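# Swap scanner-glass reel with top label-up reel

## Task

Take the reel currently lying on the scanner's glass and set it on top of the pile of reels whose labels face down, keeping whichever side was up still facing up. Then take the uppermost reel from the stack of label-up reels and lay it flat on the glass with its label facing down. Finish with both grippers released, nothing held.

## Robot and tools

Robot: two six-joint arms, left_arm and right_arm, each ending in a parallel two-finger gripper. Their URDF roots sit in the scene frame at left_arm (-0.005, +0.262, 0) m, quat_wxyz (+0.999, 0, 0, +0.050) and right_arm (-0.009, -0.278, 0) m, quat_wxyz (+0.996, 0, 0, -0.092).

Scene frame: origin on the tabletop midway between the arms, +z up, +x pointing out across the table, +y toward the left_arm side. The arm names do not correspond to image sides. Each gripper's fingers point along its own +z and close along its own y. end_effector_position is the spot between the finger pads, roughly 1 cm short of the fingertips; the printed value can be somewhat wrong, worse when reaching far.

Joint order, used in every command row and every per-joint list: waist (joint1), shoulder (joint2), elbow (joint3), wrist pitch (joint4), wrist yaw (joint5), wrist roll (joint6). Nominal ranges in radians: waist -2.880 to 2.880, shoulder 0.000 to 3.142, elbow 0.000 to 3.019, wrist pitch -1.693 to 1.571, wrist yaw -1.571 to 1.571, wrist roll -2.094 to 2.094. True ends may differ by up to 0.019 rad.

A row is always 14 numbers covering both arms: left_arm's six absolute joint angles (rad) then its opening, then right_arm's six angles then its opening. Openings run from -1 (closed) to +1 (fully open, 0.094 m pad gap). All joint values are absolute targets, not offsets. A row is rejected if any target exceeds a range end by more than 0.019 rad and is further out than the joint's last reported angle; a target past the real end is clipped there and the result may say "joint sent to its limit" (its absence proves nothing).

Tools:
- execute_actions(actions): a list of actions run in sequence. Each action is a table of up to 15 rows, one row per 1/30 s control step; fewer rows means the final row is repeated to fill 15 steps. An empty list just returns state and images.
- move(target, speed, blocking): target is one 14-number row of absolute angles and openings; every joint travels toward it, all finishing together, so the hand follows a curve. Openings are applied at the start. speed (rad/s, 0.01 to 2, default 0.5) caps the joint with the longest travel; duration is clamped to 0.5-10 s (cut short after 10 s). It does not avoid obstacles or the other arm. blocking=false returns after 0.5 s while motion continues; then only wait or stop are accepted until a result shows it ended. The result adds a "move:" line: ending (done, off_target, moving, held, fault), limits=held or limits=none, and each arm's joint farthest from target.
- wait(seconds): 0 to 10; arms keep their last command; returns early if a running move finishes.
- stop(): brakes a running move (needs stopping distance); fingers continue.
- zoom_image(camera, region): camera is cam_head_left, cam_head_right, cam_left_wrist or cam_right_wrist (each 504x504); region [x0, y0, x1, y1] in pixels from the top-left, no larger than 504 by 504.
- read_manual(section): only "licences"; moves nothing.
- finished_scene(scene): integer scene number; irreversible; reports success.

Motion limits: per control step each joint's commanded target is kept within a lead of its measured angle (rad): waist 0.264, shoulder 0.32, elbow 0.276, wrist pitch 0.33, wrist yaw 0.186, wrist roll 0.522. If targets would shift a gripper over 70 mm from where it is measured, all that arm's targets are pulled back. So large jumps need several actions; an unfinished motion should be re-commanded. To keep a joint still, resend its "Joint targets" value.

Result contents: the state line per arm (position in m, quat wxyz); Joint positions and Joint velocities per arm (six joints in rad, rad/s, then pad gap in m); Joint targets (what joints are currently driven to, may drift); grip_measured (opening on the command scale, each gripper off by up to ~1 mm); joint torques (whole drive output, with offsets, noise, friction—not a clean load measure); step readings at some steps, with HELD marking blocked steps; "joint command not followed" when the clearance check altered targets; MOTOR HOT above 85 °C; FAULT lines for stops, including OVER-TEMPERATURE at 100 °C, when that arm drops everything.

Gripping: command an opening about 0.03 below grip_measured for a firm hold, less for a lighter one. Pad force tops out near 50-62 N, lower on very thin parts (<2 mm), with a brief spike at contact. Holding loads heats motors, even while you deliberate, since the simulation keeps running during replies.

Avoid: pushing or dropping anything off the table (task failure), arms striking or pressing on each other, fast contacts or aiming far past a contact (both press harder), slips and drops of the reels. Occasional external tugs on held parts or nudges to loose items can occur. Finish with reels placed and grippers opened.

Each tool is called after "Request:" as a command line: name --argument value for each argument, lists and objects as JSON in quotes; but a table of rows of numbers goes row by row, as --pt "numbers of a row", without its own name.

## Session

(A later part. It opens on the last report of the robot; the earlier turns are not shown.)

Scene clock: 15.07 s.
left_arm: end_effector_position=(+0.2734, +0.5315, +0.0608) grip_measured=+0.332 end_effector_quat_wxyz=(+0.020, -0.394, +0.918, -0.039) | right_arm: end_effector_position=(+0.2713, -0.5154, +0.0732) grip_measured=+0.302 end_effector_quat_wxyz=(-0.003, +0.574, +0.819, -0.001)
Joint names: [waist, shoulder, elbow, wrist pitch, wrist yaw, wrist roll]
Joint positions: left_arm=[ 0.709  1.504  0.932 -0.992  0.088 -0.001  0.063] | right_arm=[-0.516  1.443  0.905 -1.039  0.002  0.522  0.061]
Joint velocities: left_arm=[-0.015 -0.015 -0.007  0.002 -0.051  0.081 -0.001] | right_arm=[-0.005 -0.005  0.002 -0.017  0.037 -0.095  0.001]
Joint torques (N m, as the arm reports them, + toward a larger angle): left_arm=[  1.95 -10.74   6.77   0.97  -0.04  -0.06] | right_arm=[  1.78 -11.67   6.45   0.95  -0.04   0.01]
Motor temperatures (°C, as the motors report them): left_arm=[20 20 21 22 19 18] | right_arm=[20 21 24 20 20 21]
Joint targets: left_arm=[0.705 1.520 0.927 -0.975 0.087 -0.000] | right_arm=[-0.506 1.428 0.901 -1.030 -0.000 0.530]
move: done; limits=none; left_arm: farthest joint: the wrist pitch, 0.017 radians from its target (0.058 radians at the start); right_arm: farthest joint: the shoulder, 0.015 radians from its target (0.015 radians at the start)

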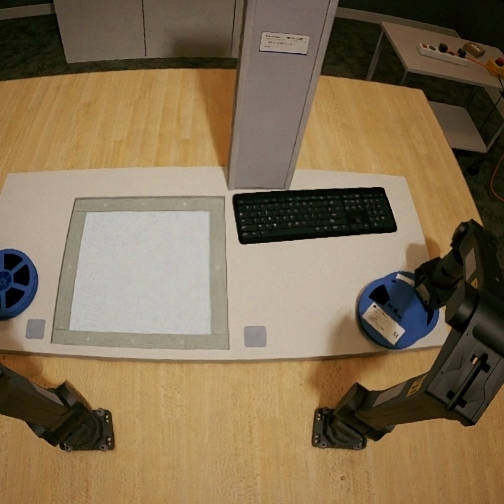

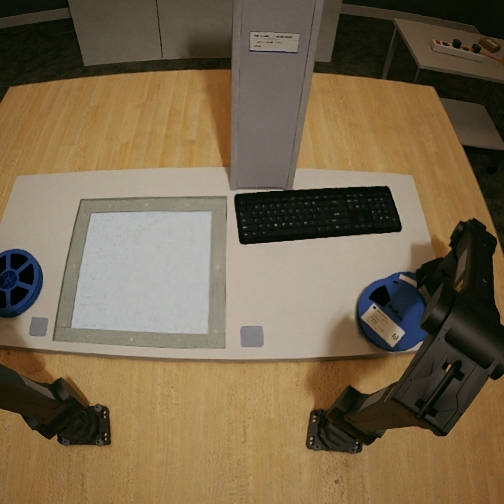

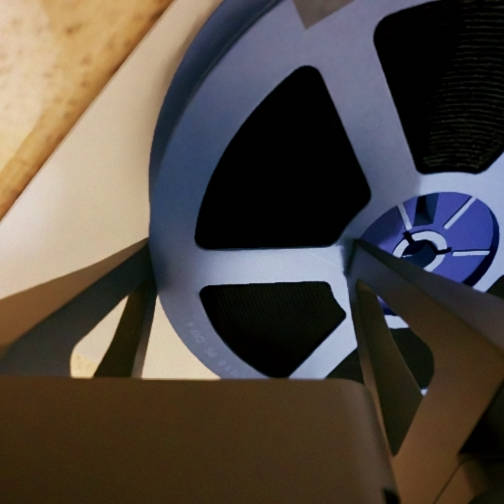

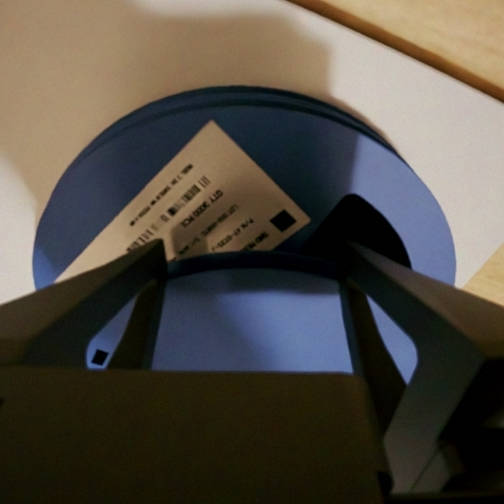

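Request:
execute_actions --actions '[[[0.707,1.505,0.94,-0.99,0.087,0,0.4,-0.506,1.428,0.901,-1.03,0,0.53,0.3],[0.707,1.505,0.94,-0.99,0.087,0,0.5,-0.506,1.428,0.901,-1.03,0,0.53,0.3],[0.707,1.505,0.94,-0.99,0.087,0,0.5,-0.506,1.428,0.901,-1.03,0,0.53,0.3],[0.707,1.505,0.94,-0.99,0.087,0,0.5,-0.506,1.428,0.901,-1.03,0,0.53,0.3],[0.707,1.49,0.97,-0.99,0.087,0,0.5,-0.506,1.428,0.901,-1.03,0,0.53,0.3],[0.707,1.48,0.985,-1.0,0.087,0,0.5,-0.506,1.428,0.901,-1.03,0,0.53,0.3],[0.707,1.47,0.995,-1.02,0.087,0,0.5,-0.506,1.428,0.901,-1.03,0,0.53,0.3],[0.707,1.46,1.005,-1.04,0.087,0,0.5,-0.506,1.428,0.901,-1.03,0,0.53,0.3],[0.707,1.45,1.015,-1.06,0.087,0,0.5,-0.506,1.428,0.901,-1.03,0,0.53,0.3],[0.707,1.44,1.025,-1.08,0.087,0,0.5,-0.506,1.428,0.901,-1.03,0,0.53,0.3],[0.707,1.43,1.035,-1.09,0.087,0,0.5,-0.506,1.428,0.901,-1.03,0,0.53,0.3],[0.707,1.42,1.045,-1.10,0.087,0,0.5,-0.506,1.428,0.901,-1.03,0,0.53,0.3],[0.707,1.41,1.055,-1.10,0.087,0,0.5,-0.506,1.428,0.901,-1.03,0,0.53,0.3],[0.707,1.40,1.065,-1.10,0.087,0,0.5,-0.506,1.428,0.901,-1.03,0,0.53,0.3]],[[0.707,1.39,1.075,-1.10,0.087,0,0.5,-0.506,1.428,0.901,-1.03,0,0.53,0.3]]]'

Request:
move --target '[-1.15,1.5,0.7,0.7,0,-1.58,-0.15,-0.506,1.428,0.901,-1.03,0,0.53,0.3]' --speed 1.0

Request:
move --target '[-1.332,1.935,0.797,0.986,0,-1.58,-0.15,-0.506,1.428,0.901,-1.03,0,0.53,0.3]' --speed 0.4

Scene clock: 17.03 s.
left_arm: end_effector_position=(+0.2875, +0.5463, +0.1357) grip_measured=+0.497 end_effector_quat_wxyz=(+0.070, -0.391, +0.918, -0.018) | right_arm: end_effector_position=(+0.2713, -0.5154, +0.0732) grip_measured=+0.302 end_effector_quat_wxyz=(-0.003, +0.574, +0.819, -0.001)
Joint names: [waist, shoulder, elbow, wrist pitch, wrist yaw, wrist roll]
Joint positions: left_arm=[ 0.709  1.395  1.031 -1.091  0.088 -0.001  0.07 ] | right_arm=[-0.516  1.443  0.905 -1.039  0.002  0.522  0.061]
Joint velocities: left_arm=[-0.005 -0.005 -0.007  0.002 -0.037 -0.051  0.   ] | right_arm=[ 0.005  0.005 -0.002 -0.002 -0.037  0.022  0.   ]
Joint torques (N m, as the arm reports them, + toward a larger angle): left_arm=[  2.15 -12.66  10.96   0.23  -0.04  -0.06] | right_arm=[  1.76 -11.7    6.45   0.95  -0.04   0.01]
Motor temperatures (°C, as the motors report them): left_arm=[20 20 21 22 19 18] | right_arm=[20 21 24 20 20 21]
Joint targets: left_arm=[0.707 1.390 1.075 -1.100 0.087 0.000] | right_arm=[-0.506 1.428 0.901 -1.030 -0.000 0.530]
Step readings (joint positions; steps 1 to 15: 1st action; 16 to 30: 2nd action):
0: left_arm=[0.709 1.504 0.932 -0.992 0.088 -0.001] | right_arm=[-0.516 1.443 0.905 -1.039 0.002 0.522]
1: left_arm=[0.709 1.504 0.932 -0.992 0.088 -0.001] | right_arm=[-0.516 1.443 0.905 -1.039 0.002 0.522]
2: left_arm=[0.709 1.504 0.932 -0.992 0.088 -0.001] | right_arm=[-0.516 1.443 0.905 -1.039 0.002 0.522]
4: left_arm=[0.709 1.504 0.932 -0.992 0.088 -0.001] | right_arm=[-0.516 1.443 0.905 -1.039 0.002 0.522]
8: left_arm=[0.709 1.503 0.934 -1.004 0.088 -0.001] | right_arm=[-0.516 1.443 0.905 -1.039 0.002 0.522]
15: left_arm=[0.709 1.445 0.984 -1.088 0.088 -0.001] | right_arm=[-0.516 1.443 0.905 -1.039 0.002 0.522]
16: left_arm=[0.709 1.433 0.995 -1.089 0.088 -0.001] | right_arm=[-0.516 1.443 0.905 -1.039 0.002 0.522]
17: left_arm=[0.709 1.422 1.006 -1.090 0.088 -0.001] | right_arm=[-0.516 1.443 0.905 -1.039 0.002 0.522]
19: left_arm=[0.709 1.405 1.023 -1.090 0.088 -0.001] | right_arm=[-0.516 1.443 0.905 -1.039 0.002 0.522]
23: left_arm=[0.709 1.395 1.031 -1.090 0.088 -0.001] | right_arm=[-0.516 1.443 0.905 -1.039 0.002 0.522]
30: Joint positions above

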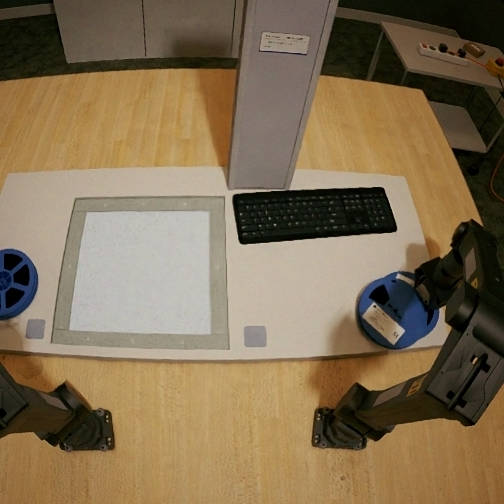

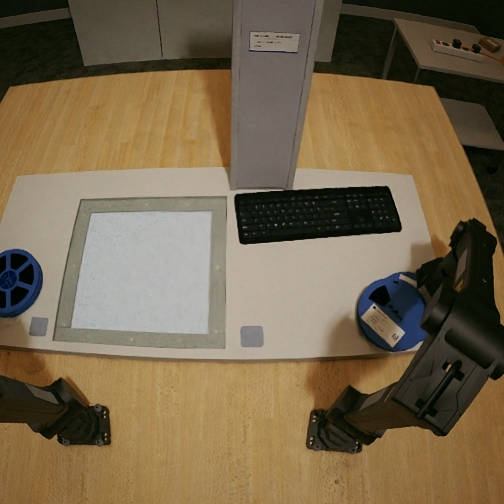

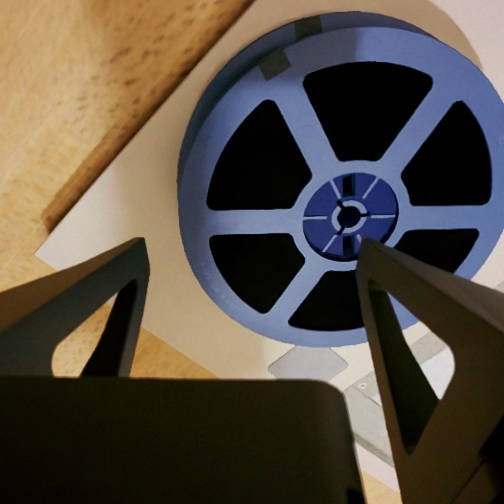

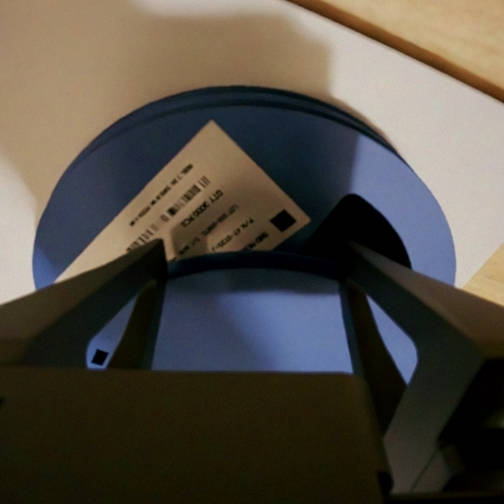

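Scene clock: 19.80 s.
left_arm: end_effector_position=(+0.2775, -0.2366, +0.2197) grip_measured=-0.147 end_effector_quat_wxyz=(+0.170, -0.189, +0.718, -0.648) | right_arm: end_effector_position=(+0.2713, -0.5154, +0.0732) grip_measured=+0.302 end_effector_quat_wxyz=(-0.003, +0.574, +0.819, -0.001)
Joint names: [waist, shoulder, elbow, wrist pitch, wrist yaw, wrist roll]
Joint positions: left_arm=[-1.154  1.485  0.705  0.677  0.003 -1.571  0.04 ] | right_arm=[-0.516  1.443  0.905 -1.039  0.002  0.522  0.061]
Joint velocities: left_arm=[ 0.015  0.005 -0.007  0.002 -0.022  0.051 -0.001] | right_arm=[-0.015  0.015 -0.007  0.007  0.022 -0.022 -0.001]
Joint torques (N m, as the arm reports them, + toward a larger angle): left_arm=[  2.67 -10.99   7.07   2.57  -0.17  -0.07] | right_arm=[  1.78 -11.74   6.46   0.95  -0.04   0.01]
Motor temperatures (°C, as the motors report them): left_arm=[20 20 21 22 19 18] | right_arm=[20 21 24 20 20 21]
Joint targets: left_arm=[-1.150 1.500 0.700 0.700 0.000 -1.580] | right_arm=[-0.506 1.428 0.901 -1.030 -0.000 0.530]
move: off_target (left_arm); limits=none; left_arm: farthest joint: the wrist pitch, 0.023 radians from its target (1.791 radians at the start); right_arm: farthest joint: the shoulder, 0.015 radians from its target (0.015 radians at the start)

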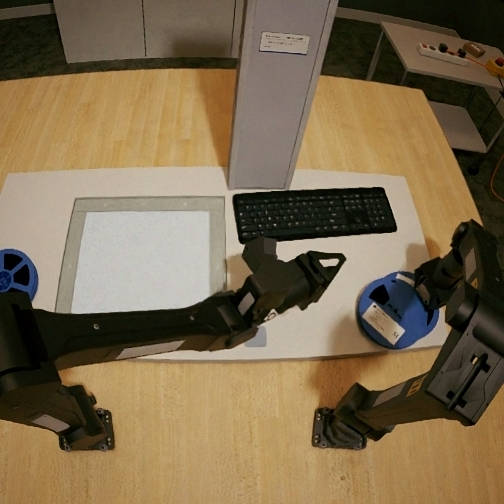

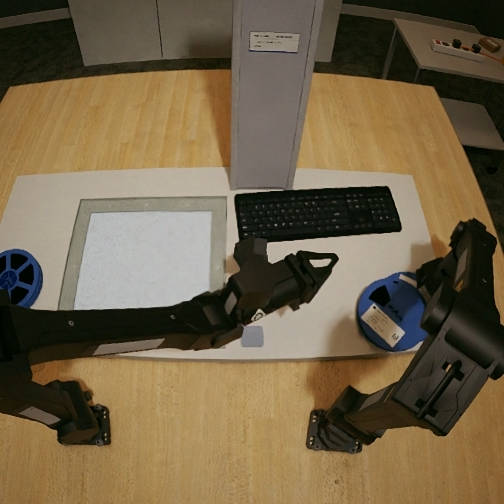

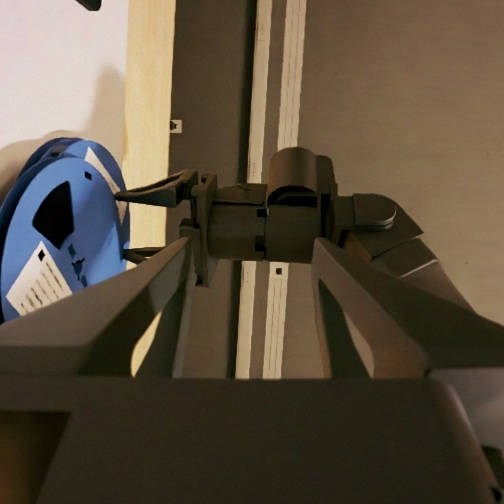

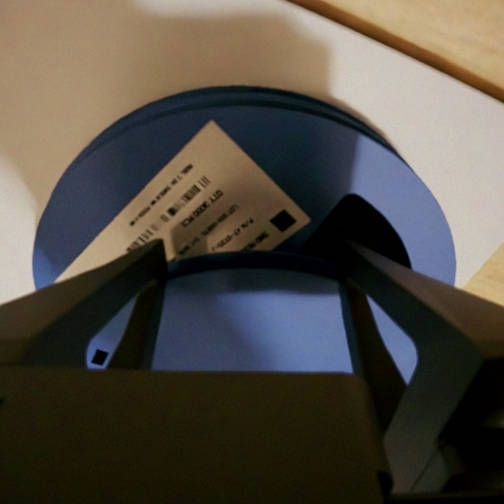

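Scene clock: 21.33 s.
left_arm: end_effector_position=(+0.1971, -0.3100, +0.0603) grip_measured=-0.147 end_effector_quat_wxyz=(+0.106, -0.131, +0.765, -0.622) | right_arm: end_effector_position=(+0.2713, -0.5154, +0.0732) grip_measured=+0.302 end_effector_quat_wxyz=(-0.003, +0.574, +0.819, -0.001)
Joint names: [waist, shoulder, elbow, wrist pitch, wrist yaw, wrist roll]
Joint positions: left_arm=[-1.33   1.925  0.755  0.964  0.001 -1.571  0.04 ] | right_arm=[-0.516  1.443  0.905 -1.039  0.002  0.522  0.061]
Joint velocities: left_arm=[-0.005 -0.015 -0.007  0.007  0.022  0.037 -0.   ] | right_arm=[-0.005 -0.005 -0.002  0.012 -0.051 -0.022 -0.   ]
Joint torques (N m, as the arm reports them, + toward a larger angle): left_arm=[  2.44 -15.29   7.84   2.55  -0.13  -0.07] | right_arm=[  1.75 -11.69   6.45   0.94  -0.04   0.01]
Motor temperatures (°C, as the motors report them): left_arm=[20 20 21 22 19 18] | right_arm=[20 21 25 20 20 21]
Joint targets: left_arm=[-1.332 1.935 0.797 0.986 -0.000 -1.580] | right_arm=[-0.506 1.428 0.901 -1.030 0.000 0.530]
move: off_target (left_arm); limits=none; left_arm: farthest joint: the elbow, 0.042 radians from its target (0.092 radians at the start); right_arm: farthest joint: the shoulder, 0.015 radians from its target (0.015 radians at the start)

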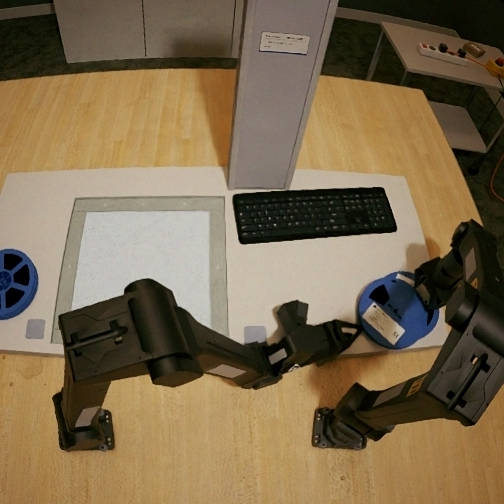

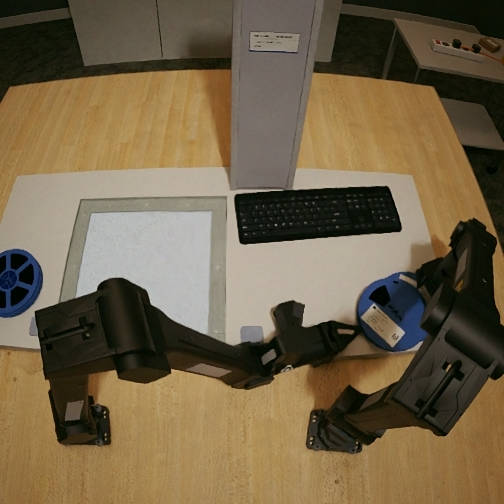

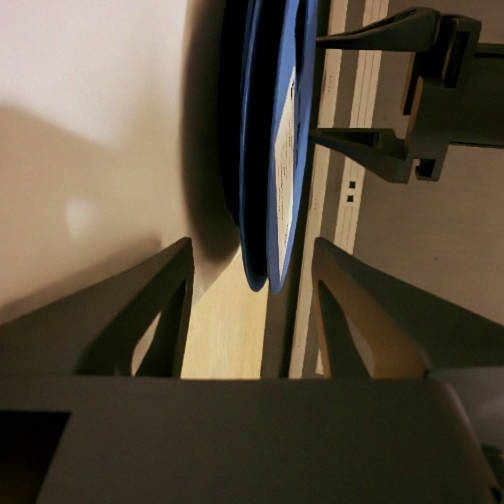

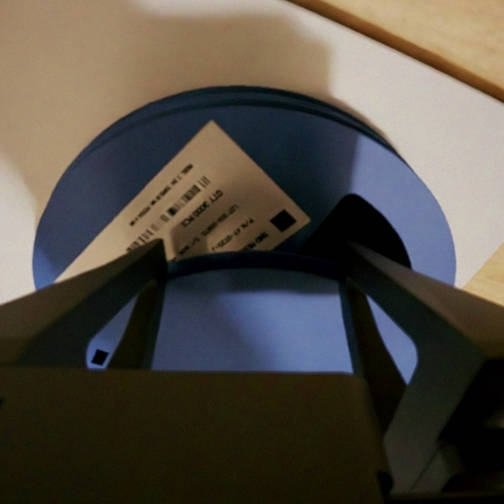

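Request:
execute_actions --actions '[[[-1.332,1.939,0.805,0.957,0,-1.58,-0.15,-0.506,1.428,0.901,-1.03,0,0.53,0.3],[-1.332,1.942,0.813,0.952,0,-1.58,-0.15,-0.506,1.428,0.901,-1.03,0,0.53,0.3],[-1.332,1.946,0.821,0.948,0,-1.58,-0.15,-0.506,1.428,0.901,-1.03,0,0.53,0.3],[-1.332,1.95,0.83,0.943,0,-1.58,-0.15,-0.506,1.428,0.901,-1.03,0,0.53,0.3],[-1.332,1.953,0.838,0.939,0,-1.58,-0.15,-0.506,1.428,0.901,-1.03,0,0.53,0.3],[-1.332,1.957,0.846,0.934,0,-1.58,-0.15,-0.506,1.428,0.901,-1.03,0,0.53,0.3],[-1.332,1.961,0.854,0.93,0,-1.58,-0.15,-0.506,1.428,0.901,-1.03,0,0.53,0.3],[-1.332,1.964,0.862,0.925,0,-1.58,-0.15,-0.506,1.428,0.901,-1.03,0,0.53,0.3],[-1.332,1.968,0.87,0.921,0,-1.58,-0.15,-0.506,1.428,0.901,-1.03,0,0.53,0.3],[-1.332,1.972,0.879,0.916,0,-1.58,-0.15,-0.506,1.428,0.901,-1.03,0,0.53,0.3],[-1.332,1.975,0.887,0.912,0,-1.58,-0.15,-0.506,1.428,0.901,-1.03,0,0.53,0.3],[-1.332,1.979,0.895,0.907,0,-1.58,-0.15,-0.506,1.428,0.901,-1.03,0,0.53,0.3],[-1.332,1.982,0.903,0.903,0,-1.58,-0.15,-0.506,1.428,0.901,-1.03,0,0.53,0.3],[-1.332,1.986,0.911,0.898,0,-1.58,-0.15,-0.506,1.428,0.901,-1.03,0,0.53,0.3],[-1.332,1.99,0.919,0.894,0,-1.58,-0.15,-0.506,1.428,0.901,-1.03,0,0.53,0.3]],[[-1.332,1.993,0.927,0.889,0,-1.58,-0.15,-0.506,1.428,0.901,-1.03,0,0.53,0.3],[-1.332,1.997,0.936,0.885,0,-1.58,-0.15,-0.506,1.428,0.901,-1.03,0,0.53,0.3],[-1.332,2.001,0.944,0.88,0,-1.58,-0.15,-0.506,1.428,0.901,-1.03,0,0.53,0.3],[-1.332,2.004,0.952,0.876,0,-1.58,-0.15,-0.506,1.428,0.901,-1.03,0,0.53,0.3],[-1.332,2.008,0.96,0.871,0,-1.58,-0.15,-0.506,1.428,0.901,-1.03,0,0.53,0.3]]]'

Request:
zoom_image --camera "cam_head_left" --region '[310, 255, 450, 365]'

Scene clock: 23.13 s.
left_arm: end_effector_position=(+0.2155, -0.3619, +0.0641) grip_measured=-0.147 end_effector_quat_wxyz=(+0.107, -0.131, +0.762, -0.625) | right_arm: end_effector_position=(+0.2713, -0.5154, +0.0732) grip_measured=+0.302 end_effector_quat_wxyz=(-0.003, +0.574, +0.819, -0.001)
Joint names: [waist, shoulder, elbow, wrist pitch, wrist yaw, wrist roll]
Joint positions: left_arm=[-1.33   1.993  0.918  0.879  0.001 -1.572  0.04 ] | right_arm=[-0.516  1.443  0.905 -1.039  0.002  0.522  0.061]
Joint velocities: left_arm=[-0.005 -0.005 -0.007 -0.007 -0.081  0.022  0.   ] | right_arm=[-0.015 -0.015  0.002  0.007 -0.051  0.007  0.   ]
Joint torques (N m, as the arm reports them, + toward a larger angle): left_arm=[  2.06 -17.11   8.55   1.53  -0.13  -0.08] | right_arm=[  1.75 -11.73   6.45   0.94  -0.04   0.01]
Motor temperatures (°C, as the motors report them): left_arm=[20 20 22 22 19 18] | right_arm=[20 21 25 20 20 21]
Joint targets: left_arm=[-1.332 2.008 0.960 0.871 0.000 -1.580] | right_arm=[-0.506 1.428 0.901 -1.030 0.000 0.530]
Step readings (joint positions; steps 1 to 15: 1st action; 16 to 30: 2nd action):
0: left_arm=[-1.330 1.925 0.755 0.964 0.001 -1.571] | right_arm=[-0.516 1.443 0.905 -1.039 0.002 0.522]
1: left_arm=[-1.330 1.925 0.756 0.964 0.001 -1.571] | right_arm=[-0.516 1.443 0.905 -1.039 0.002 0.522]
2: left_arm=[-1.330 1.925 0.757 0.964 0.001 -1.572] | right_arm=[-0.516 1.443 0.905 -1.039 0.002 0.522]
4: left_arm=[-1.330 1.927 0.767 0.957 0.001 -1.572] | right_arm=[-0.516 1.443 0.905 -1.039 0.002 0.522]
8: left_arm=[-1.330 1.940 0.804 0.942 0.001 -1.572] | right_arm=[-0.516 1.443 0.905 -1.039 0.002 0.522]
15: left_arm=[-1.330 1.965 0.862 0.911 0.001 -1.572] | right_arm=[-0.516 1.443 0.905 -1.039 0.002 0.522]
16: left_arm=[-1.330 1.969 0.869 0.906 0.001 -1.572] | right_arm=[-0.516 1.443 0.905 -1.039 0.002 0.522]
17: left_arm=[-1.330 1.973 0.877 0.901 0.001 -1.572] | right_arm=[-0.516 1.443 0.905 -1.039 0.002 0.522]
19: left_arm=[-1.330 1.981 0.892 0.892 0.001 -1.572] | right_arm=[-0.516 1.443 0.905 -1.039 0.002 0.522]
23: left_arm=[-1.330 1.992 0.916 0.880 0.001 -1.572] | right_arm=[-0.516 1.443 0.905 -1.039 0.002 0.522]
30: Joint positions above

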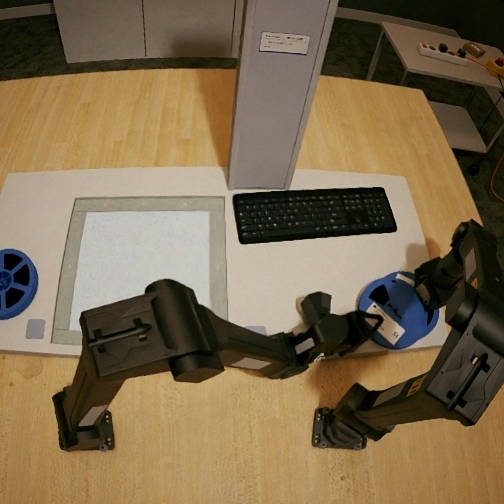

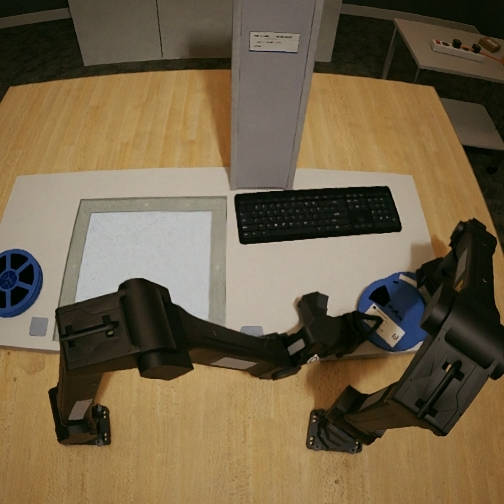

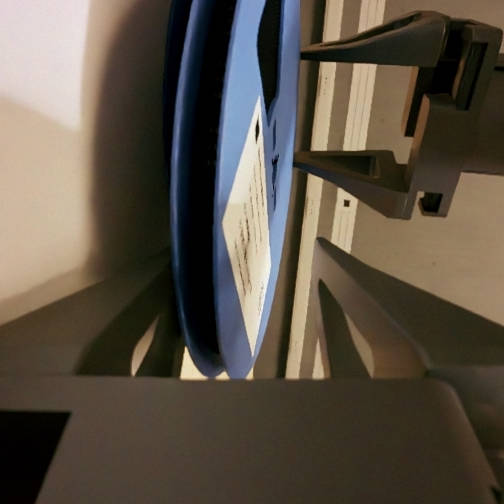

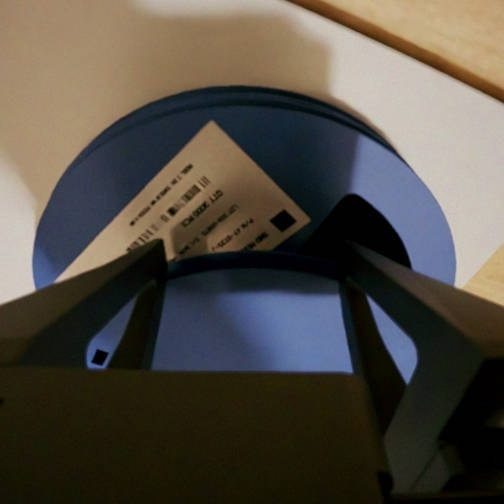

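Region (310, 255, 450, 365) of cam_head_left's 504x504 image, scaled by 3.600, with more detail than that image has; it fills the top 396 rows of this view, and the rest is white.

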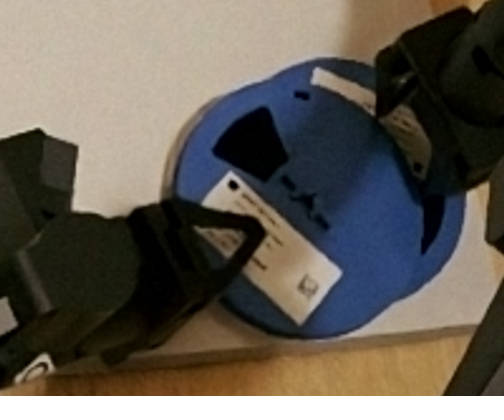

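Request:
execute_actions --actions '[[[-1.332,2.0,0.96,0.90,0,-1.58,-0.15,-0.52,1.44,0.94,-1.03,0,0.53,0.3],[-1.332,2.0,0.96,0.91,0,-1.58,-0.2,-0.53,1.44,0.95,-1.03,0,0.53,0.3],[-1.332,2.0,0.96,0.92,0,-1.58,-0.25,-0.54,1.44,0.96,-1.03,0,0.53,0.3],[-1.332,2.0,0.96,0.93,0,-1.58,-0.3,-0.55,1.44,0.97,-1.03,0,0.53,0.3],[-1.332,2.0,0.96,0.94,0,-1.58,-0.35,-0.56,1.44,0.98,-1.03,0,0.53,0.3],[-1.332,2.0,0.96,0.95,0,-1.58,-0.4,-0.57,1.44,0.995,-1.03,0,0.53,0.3],[-1.332,2.0,0.96,0.96,0,-1.58,-0.45,-0.58,1.44,1.01,-1.03,0,0.53,0.3],[-1.332,2.0,0.96,0.96,0,-1.58,-0.5,-0.59,1.44,1.025,-1.03,0,0.53,0.3],[-1.332,2.0,0.96,0.96,0,-1.58,-0.55,-0.60,1.44,1.04,-1.03,0,0.53,0.3],[-1.332,2.0,0.96,0.96,0,-1.58,-0.6,-0.61,1.44,1.055,-1.03,0,0.53,0.3],[-1.332,2.0,0.96,0.96,0,-1.58,-0.64,-0.62,1.44,1.07,-1.03,0,0.53,0.3],[-1.332,2.0,0.96,0.96,0,-1.58,-0.68,-0.63,1.44,1.085,-1.03,0,0.53,0.3],[-1.332,2.0,0.96,0.96,0,-1.58,-0.71,-0.64,1.44,1.10,-1.03,0,0.53,0.3],[-1.332,2.0,0.96,0.96,0,-1.58,-0.74,-0.65,1.44,1.11,-1.03,0,0.53,0.3],[-1.332,2.0,0.96,0.96,0,-1.58,-0.77,-0.66,1.44,1.12,-1.03,0,0.53,0.3]],[[-1.332,2.0,0.96,0.96,0,-1.58,-0.805,-0.67,1.44,1.12,-1.03,0,0.53,0.3]]]'

Scene clock: 24.77 s.
left_arm: end_effector_position=(+0.2165, -0.3647, +0.0794) grip_measured=-0.775 end_effector_quat_wxyz=(+0.111, -0.128, +0.742, -0.649) | right_arm: end_effector_position=(+0.2821, -0.6133, +0.1414) grip_measured=+0.302 end_effector_quat_wxyz=(+0.090, +0.633, +0.769, -0.016)
Joint names: [waist, shoulder, elbow, wrist pitch, wrist yaw, wrist roll]
Joint positions: left_arm=[-1.33   1.993  0.919  0.941  0.001 -1.572  0.011] | right_arm=[-0.67   1.443  1.092 -1.036  0.001  0.523  0.061]
Joint velocities: left_arm=[-0.005  0.005 -0.007  0.002  0.007  0.037 -0.001] | right_arm=[-0.005 -0.005 -0.012 -0.007  0.037  0.022  0.   ]
Joint torques (N m, as the arm reports them, + toward a larger angle): left_arm=[  2.13 -17.4    8.52   2.44  -0.12  -0.07] | right_arm=[  1.2  -12.19   9.95   1.24   0.01  -0.02]
Motor temperatures (°C, as the motors report them): left_arm=[20 20 22 22 19 18] | right_arm=[20 21 25 20 20 21]
Joint targets: left_arm=[-1.332 2.000 0.960 0.960 0.000 -1.580] | right_arm=[-0.670 1.440 1.120 -1.030 0.000 0.530]
Step readings (joint positions; steps 1 to 15: 1st action; 16 to 30: 2nd action):
0: left_arm=[-1.330 1.993 0.918 0.879 0.001 -1.572] | right_arm=[-0.516 1.443 0.905 -1.039 0.002 0.522]
1: left_arm=[-1.330 1.993 0.918 0.879 0.001 -1.572] | right_arm=[-0.516 1.443 0.905 -1.039 0.002 0.522]
2: left_arm=[-1.330 1.993 0.918 0.880 0.001 -1.572] | right_arm=[-0.517 1.443 0.906 -1.039 0.002 0.522]
4: left_arm=[-1.330 1.993 0.918 0.888 0.001 -1.572] | right_arm=[-0.521 1.443 0.910 -1.039 0.001 0.522]
8: left_arm=[-1.330 1.993 0.918 0.923 0.001 -1.572] | right_arm=[-0.553 1.443 0.949 -1.039 0.001 0.522]
15: left_arm=[-1.330 1.993 0.918 0.934 0.001 -1.572] | right_arm=[-0.634 1.443 1.064 -1.039 0.001 0.522]
16: left_arm=[-1.330 1.993 0.918 0.936 0.001 -1.572] | right_arm=[-0.645 1.443 1.076 -1.038 0.001 0.522]
17: left_arm=[-1.330 1.993 0.918 0.940 0.001 -1.572] | right_arm=[-0.653 1.443 1.085 -1.037 0.001 0.522]
19: left_arm=[-1.330 1.993 0.919 0.941 0.001 -1.572] | right_arm=[-0.666 1.443 1.092 -1.036 0.001 0.522]
23: left_arm=[-1.330 1.993 0.919 0.941 0.001 -1.572] | right_arm=[-0.670 1.443 1.092 -1.036 0.001 0.523]
30: Joint positions above

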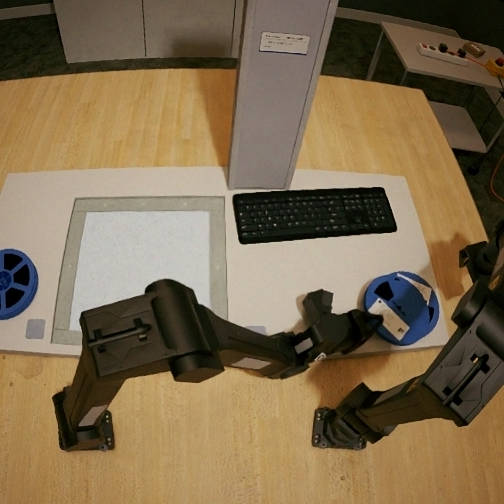

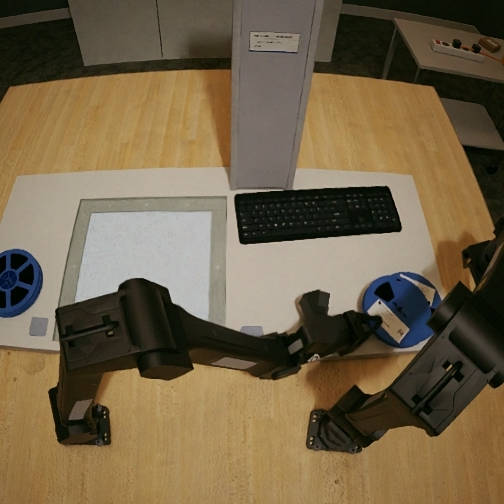

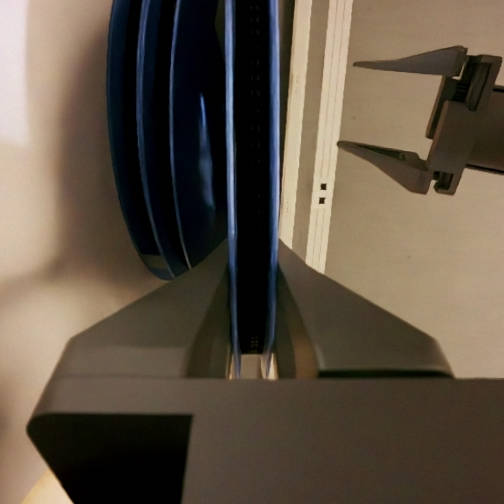

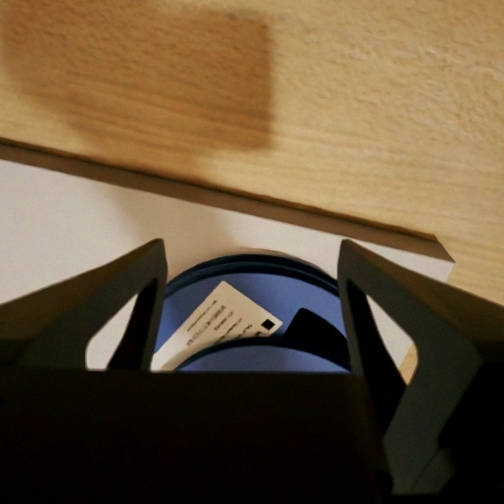

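Request:
execute_actions --actions '[[[-1.332,1.97,0.96,0.96,0,-1.58,-0.805,-0.67,1.44,1.12,-1.03,0,0.53,0.3],[-1.332,1.96,0.96,0.96,0,-1.58,-0.805,-0.67,1.44,1.12,-1.03,0,0.53,0.3],[-1.332,1.95,0.96,0.96,0,-1.58,-0.805,-0.67,1.44,1.12,-1.03,0,0.53,0.3],[-1.332,1.94,0.96,0.96,0,-1.58,-0.805,-0.67,1.44,1.12,-1.03,0,0.53,0.3],[-1.332,1.93,0.96,0.96,0,-1.58,-0.805,-0.67,1.44,1.12,-1.03,0,0.53,0.3],[-1.332,1.92,0.96,0.96,0,-1.58,-0.805,-0.67,1.44,1.12,-1.03,0,0.53,0.3]]]'

Request:
move --target '[-1.2,1.58,0.6,0.95,0,-1.58,-0.805,-0.67,1.44,1.12,-1.03,0,0.53,0.3]' --speed 0.45

Request:
move --target '[-0.46,0.985,0.377,0.325,0,1.58,-0.805,-0.67,1.44,1.12,-1.03,0,0.53,0.3]' --speed 1.3

Request:
move --target '[-0.43,1.49,0.16,1.105,0,1.58,-0.805,-0.67,1.44,1.12,-1.03,0,0.53,0.3]' --speed 0.55

Scene clock: 25.73 s.
left_arm: end_effector_position=(+0.2170, -0.3661, +0.1047) grip_measured=-0.776 end_effector_quat_wxyz=(+0.113, -0.126, +0.729, -0.663) | right_arm: end_effector_position=(+0.2821, -0.6133, +0.1414) grip_measured=+0.302 end_effector_quat_wxyz=(+0.090, +0.633, +0.769, -0.016)
Joint names: [waist, shoulder, elbow, wrist pitch, wrist yaw, wrist roll]
Joint positions: left_arm=[-1.33   1.954  0.919  0.941  0.001 -1.572  0.011] | right_arm=[-0.67   1.443  1.092 -1.036  0.001  0.523  0.061]
Joint velocities: left_arm=[ 0.015 -0.005 -0.002 -0.002  0.022 -0.022  0.   ] | right_arm=[-0.005 -0.015  0.002  0.002 -0.066  0.022 -0.001]
Joint torques (N m, as the arm reports them, + toward a larger angle): left_arm=[  2.13 -21.04   8.72   2.37  -0.12  -0.07] | right_arm=[  1.09 -12.18   9.94   1.24   0.    -0.01]
Motor temperatures (°C, as the motors report them): left_arm=[20 20 22 22 19 18] | right_arm=[20 21 25 20 20 21]
Joint targets: left_arm=[-1.332 1.920 0.960 0.960 0.000 -1.580] | right_arm=[-0.670 1.440 1.120 -1.030 -0.000 0.530]
Step readings (joint positions):
0: left_arm=[-1.330 1.993 0.919 0.941 0.001 -1.572] | right_arm=[-0.670 1.443 1.092 -1.036 0.001 0.523]
1: left_arm=[-1.330 1.993 0.919 0.941 0.001 -1.572] | right_arm=[-0.670 1.443 1.092 -1.036 0.001 0.523]
2: left_arm=[-1.330 1.993 0.919 0.941 0.001 -1.572] | right_arm=[-0.670 1.443 1.092 -1.036 0.001 0.523]
4: left_arm=[-1.330 1.991 0.919 0.941 0.001 -1.572] | right_arm=[-0.670 1.443 1.092 -1.036 0.001 0.523]
8: left_arm=[-1.330 1.977 0.919 0.941 0.001 -1.572] | right_arm=[-0.670 1.443 1.092 -1.036 0.001 0.523]
15: Joint positions above

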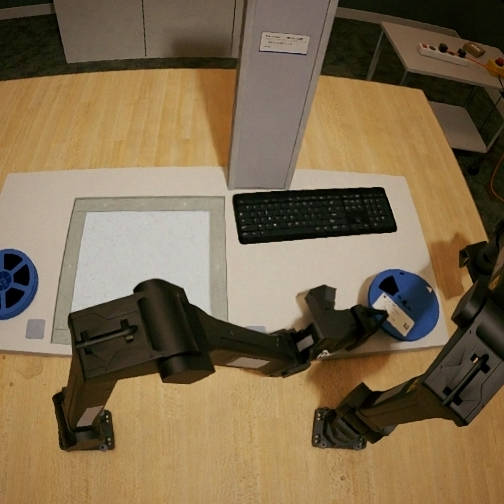

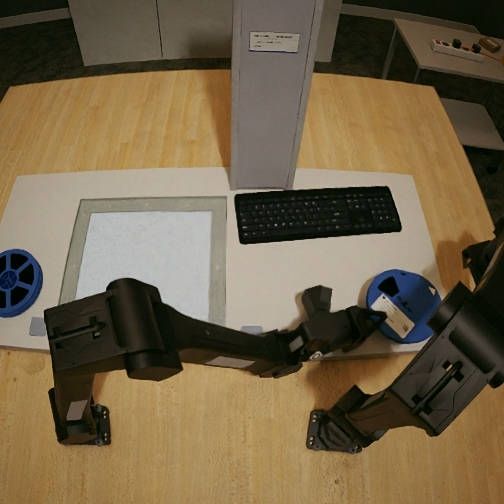

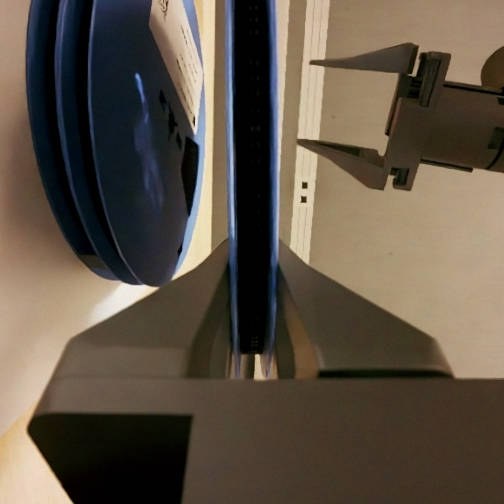

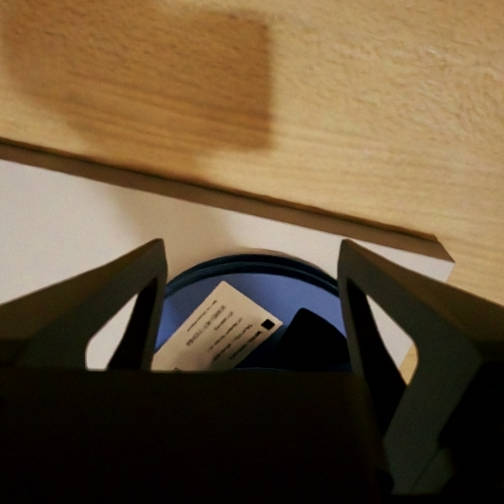

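Scene clock: 26.97 s.
left_arm: end_effector_position=(+0.2436, -0.2301, +0.1653) grip_measured=-0.776 end_effector_quat_wxyz=(+0.157, -0.170, +0.712, -0.663) | right_arm: end_effector_position=(+0.2821, -0.6133, +0.1414) grip_measured=+0.302 end_effector_quat_wxyz=(+0.090, +0.633, +0.769, -0.016)
Joint names: [waist, shoulder, elbow, wrist pitch, wrist yaw, wrist roll]
Joint positions: left_arm=[-1.202  1.606  0.596  0.938  0.001 -1.572  0.011] | right_arm=[-0.67   1.443  1.092 -1.036  0.001  0.523  0.061]
Joint velocities: left_arm=[-0.005  0.005  0.002  0.007  0.051 -0.125 -0.   ] | right_arm=[-0.005 -0.005 -0.002 -0.017  0.007  0.051 -0.001]
Joint torques (N m, as the arm reports them, + toward a larger angle): left_arm=[  2.09 -14.58   6.33   2.24  -0.14  -0.07] | right_arm=[  1.07 -12.12   9.95   1.23   0.    -0.01]
Motor temperatures (°C, as the motors report them): left_arm=[20 20 22 22 19 18] | right_arm=[20 21 25 20 20 21]
Joint targets: left_arm=[-1.200 1.580 0.600 0.950 -0.000 -1.580] | right_arm=[-0.670 1.440 1.120 -1.030 0.000 0.530]
move: off_target (left_arm, right_arm); limits=none; left_arm: farthest joint: the shoulder, 0.026 radians from its target (0.374 radians at the start); right_arm: farthest joint: the elbow, 0.028 radians from its target (0.028 radians at the start)

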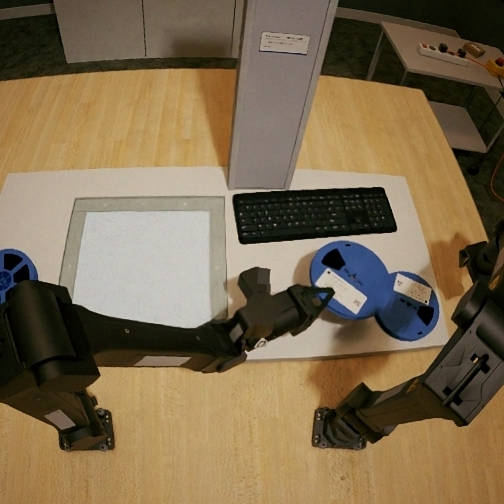

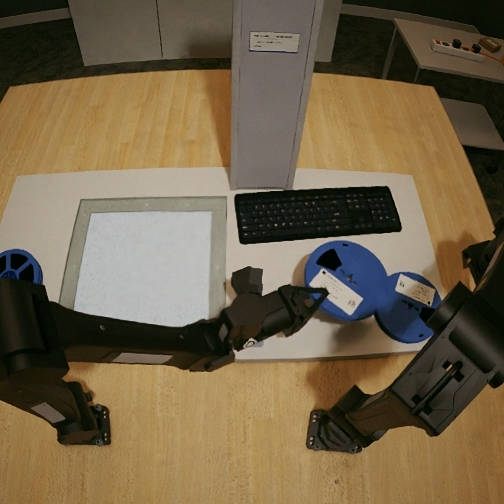

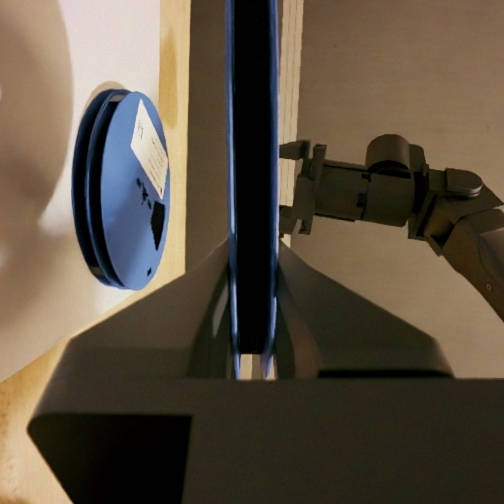

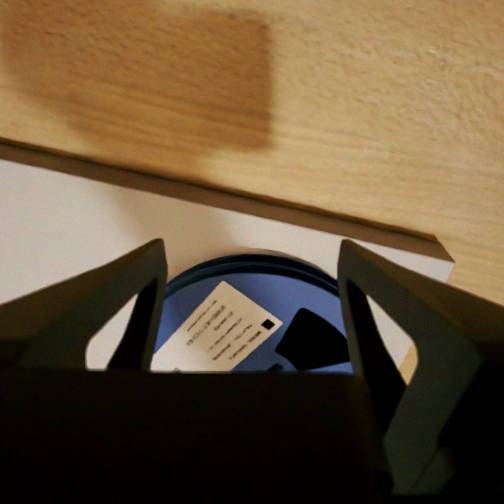

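Scene clock: 30.40 s.
left_arm: end_effector_position=(+0.3866, +0.1121, +0.1874) grip_measured=-0.775 end_effector_quat_wxyz=(+0.487, +0.664, +0.457, +0.335) | right_arm: end_effector_position=(+0.2821, -0.6133, +0.1414) grip_measured=+0.302 end_effector_quat_wxyz=(+0.090, +0.633, +0.769, -0.016)
Joint names: [waist, shoulder, elbow, wrist pitch, wrist yaw, wrist roll]
Joint positions: left_arm=[-0.464  1.006  0.375  0.325  0.001  1.571  0.011] | right_arm=[-0.67   1.443  1.092 -1.036  0.001  0.523  0.061]
Joint velocities: left_arm=[ 0.005  0.005 -0.002 -0.002  0.022  0.037 -0.001] | right_arm=[ 0.005 -0.015  0.007  0.002 -0.007 -0.022  0.001]
Joint torques (N m, as the arm reports them, + toward a larger angle): left_arm=[ 2.56 -7.47  8.29  1.73 -0.08 -0.08] | right_arm=[  1.06 -12.16   9.94   1.24   0.    -0.01]
Motor temperatures (°C, as the motors report them): left_arm=[20 20 22 22 19 18] | right_arm=[20 21 26 20 20 21]
Joint targets: left_arm=[-0.460 0.985 0.377 0.325 -0.000 1.580] | right_arm=[-0.670 1.440 1.120 -1.030 -0.000 0.530]
move: off_target (left_arm, right_arm); limits=none; left_arm: farthest joint: the shoulder, 0.021 radians from its target (0.621 radians at the start); right_arm: farthest joint: the elbow, 0.028 radians from its target (0.028 radians at the start)

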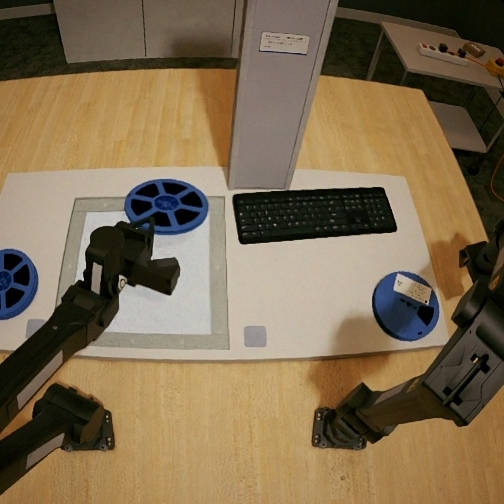

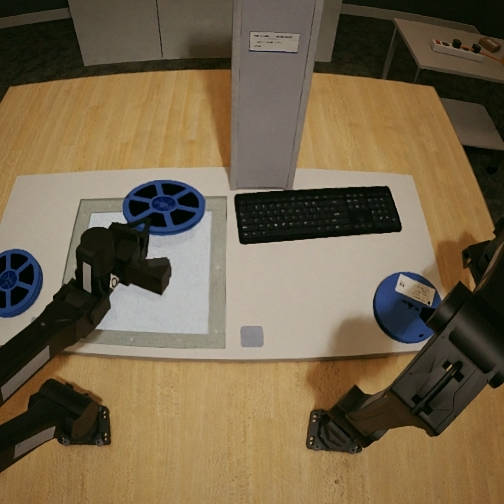

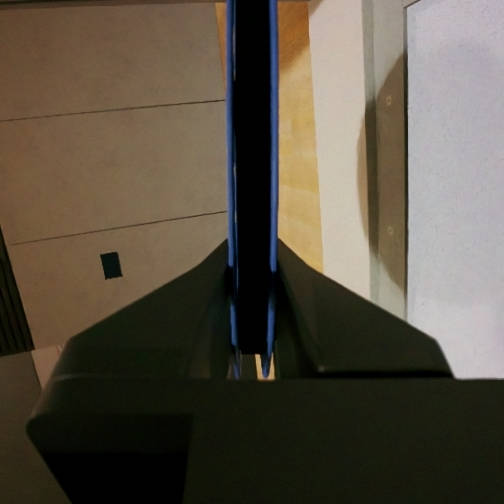

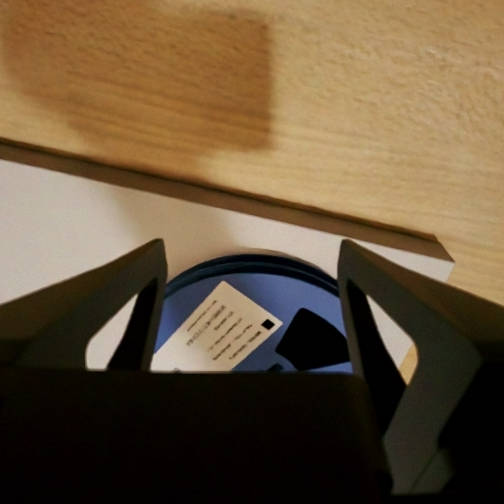

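Scene clock: 32.33 s.
left_arm: end_effector_position=(+0.3606, +0.1331, +0.0809) grip_measured=-0.775 end_effector_quat_wxyz=(+0.499, +0.646, +0.457, +0.354) | right_arm: end_effector_position=(+0.2821, -0.6133, +0.1414) grip_measured=+0.302 end_effector_quat_wxyz=(+0.090, +0.633, +0.769, -0.016)
Joint names: [waist, shoulder, elbow, wrist pitch, wrist yaw, wrist roll]
Joint positions: left_arm=[-0.437  1.487  0.159  1.074  0.001  1.572  0.011] | right_arm=[-0.67   1.443  1.092 -1.036  0.001  0.523  0.061]
Joint velocities: left_arm=[-0.024  0.015  0.002  0.012 -0.007  0.022 -0.001] | right_arm=[-0.005 -0.005 -0.007 -0.007 -0.037 -0.066 -0.001]
Joint torques (N m, as the arm reports them, + toward a larger angle): left_arm=[ 2.97 -7.02  3.95  2.86 -0.08 -0.09] | right_arm=[  1.1  -12.17   9.95   1.24   0.    -0.01]
Motor temperatures (°C, as the motors report them): left_arm=[20 20 21 22 19 18] | right_arm=[20 21 26 20 20 21]
Joint targets: left_arm=[-0.430 1.490 0.160 1.105 -0.000 1.580] | right_arm=[-0.670 1.440 1.120 -1.030 -0.000 0.530]
move: off_target (left_arm, right_arm); limits=none; left_arm: farthest joint: the wrist pitch, 0.031 radians from its target (0.780 radians at the start); right_arm: farthest joint: the elbow, 0.028 radians from its target (0.028 radians at the start)

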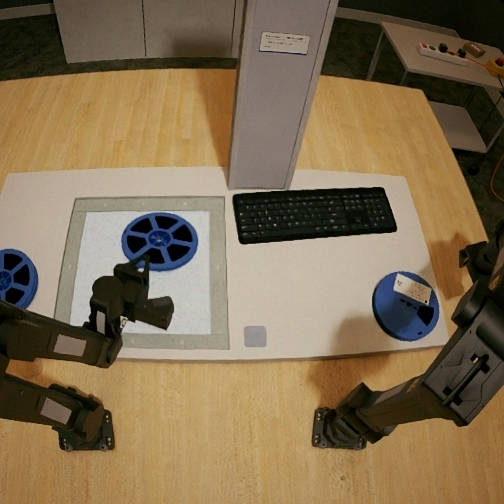

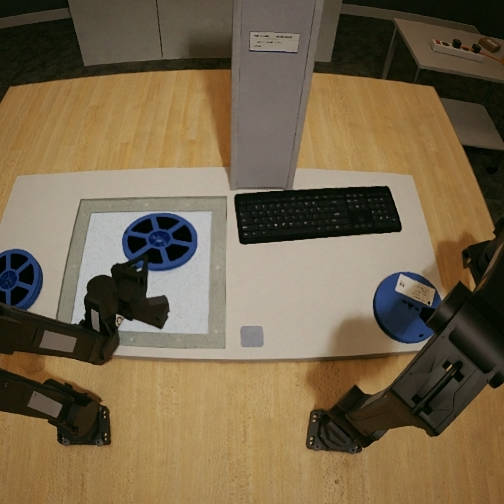

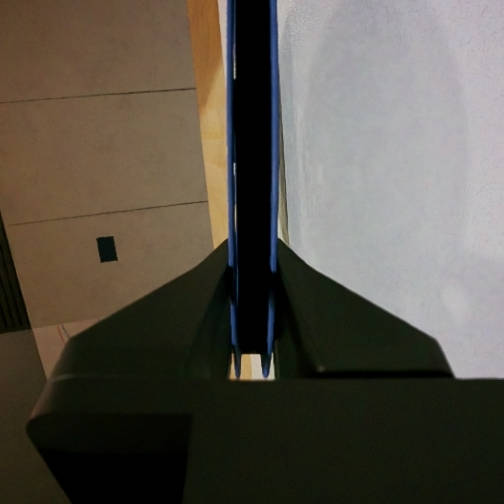

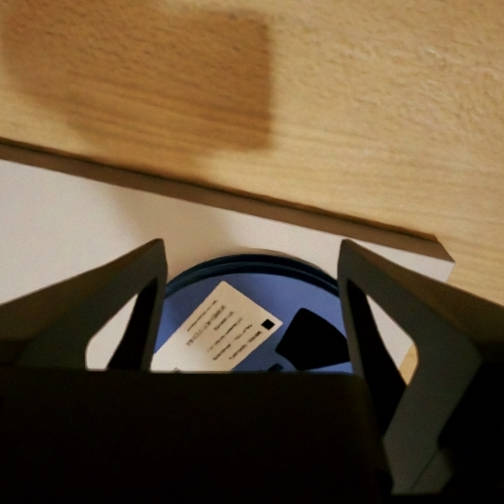

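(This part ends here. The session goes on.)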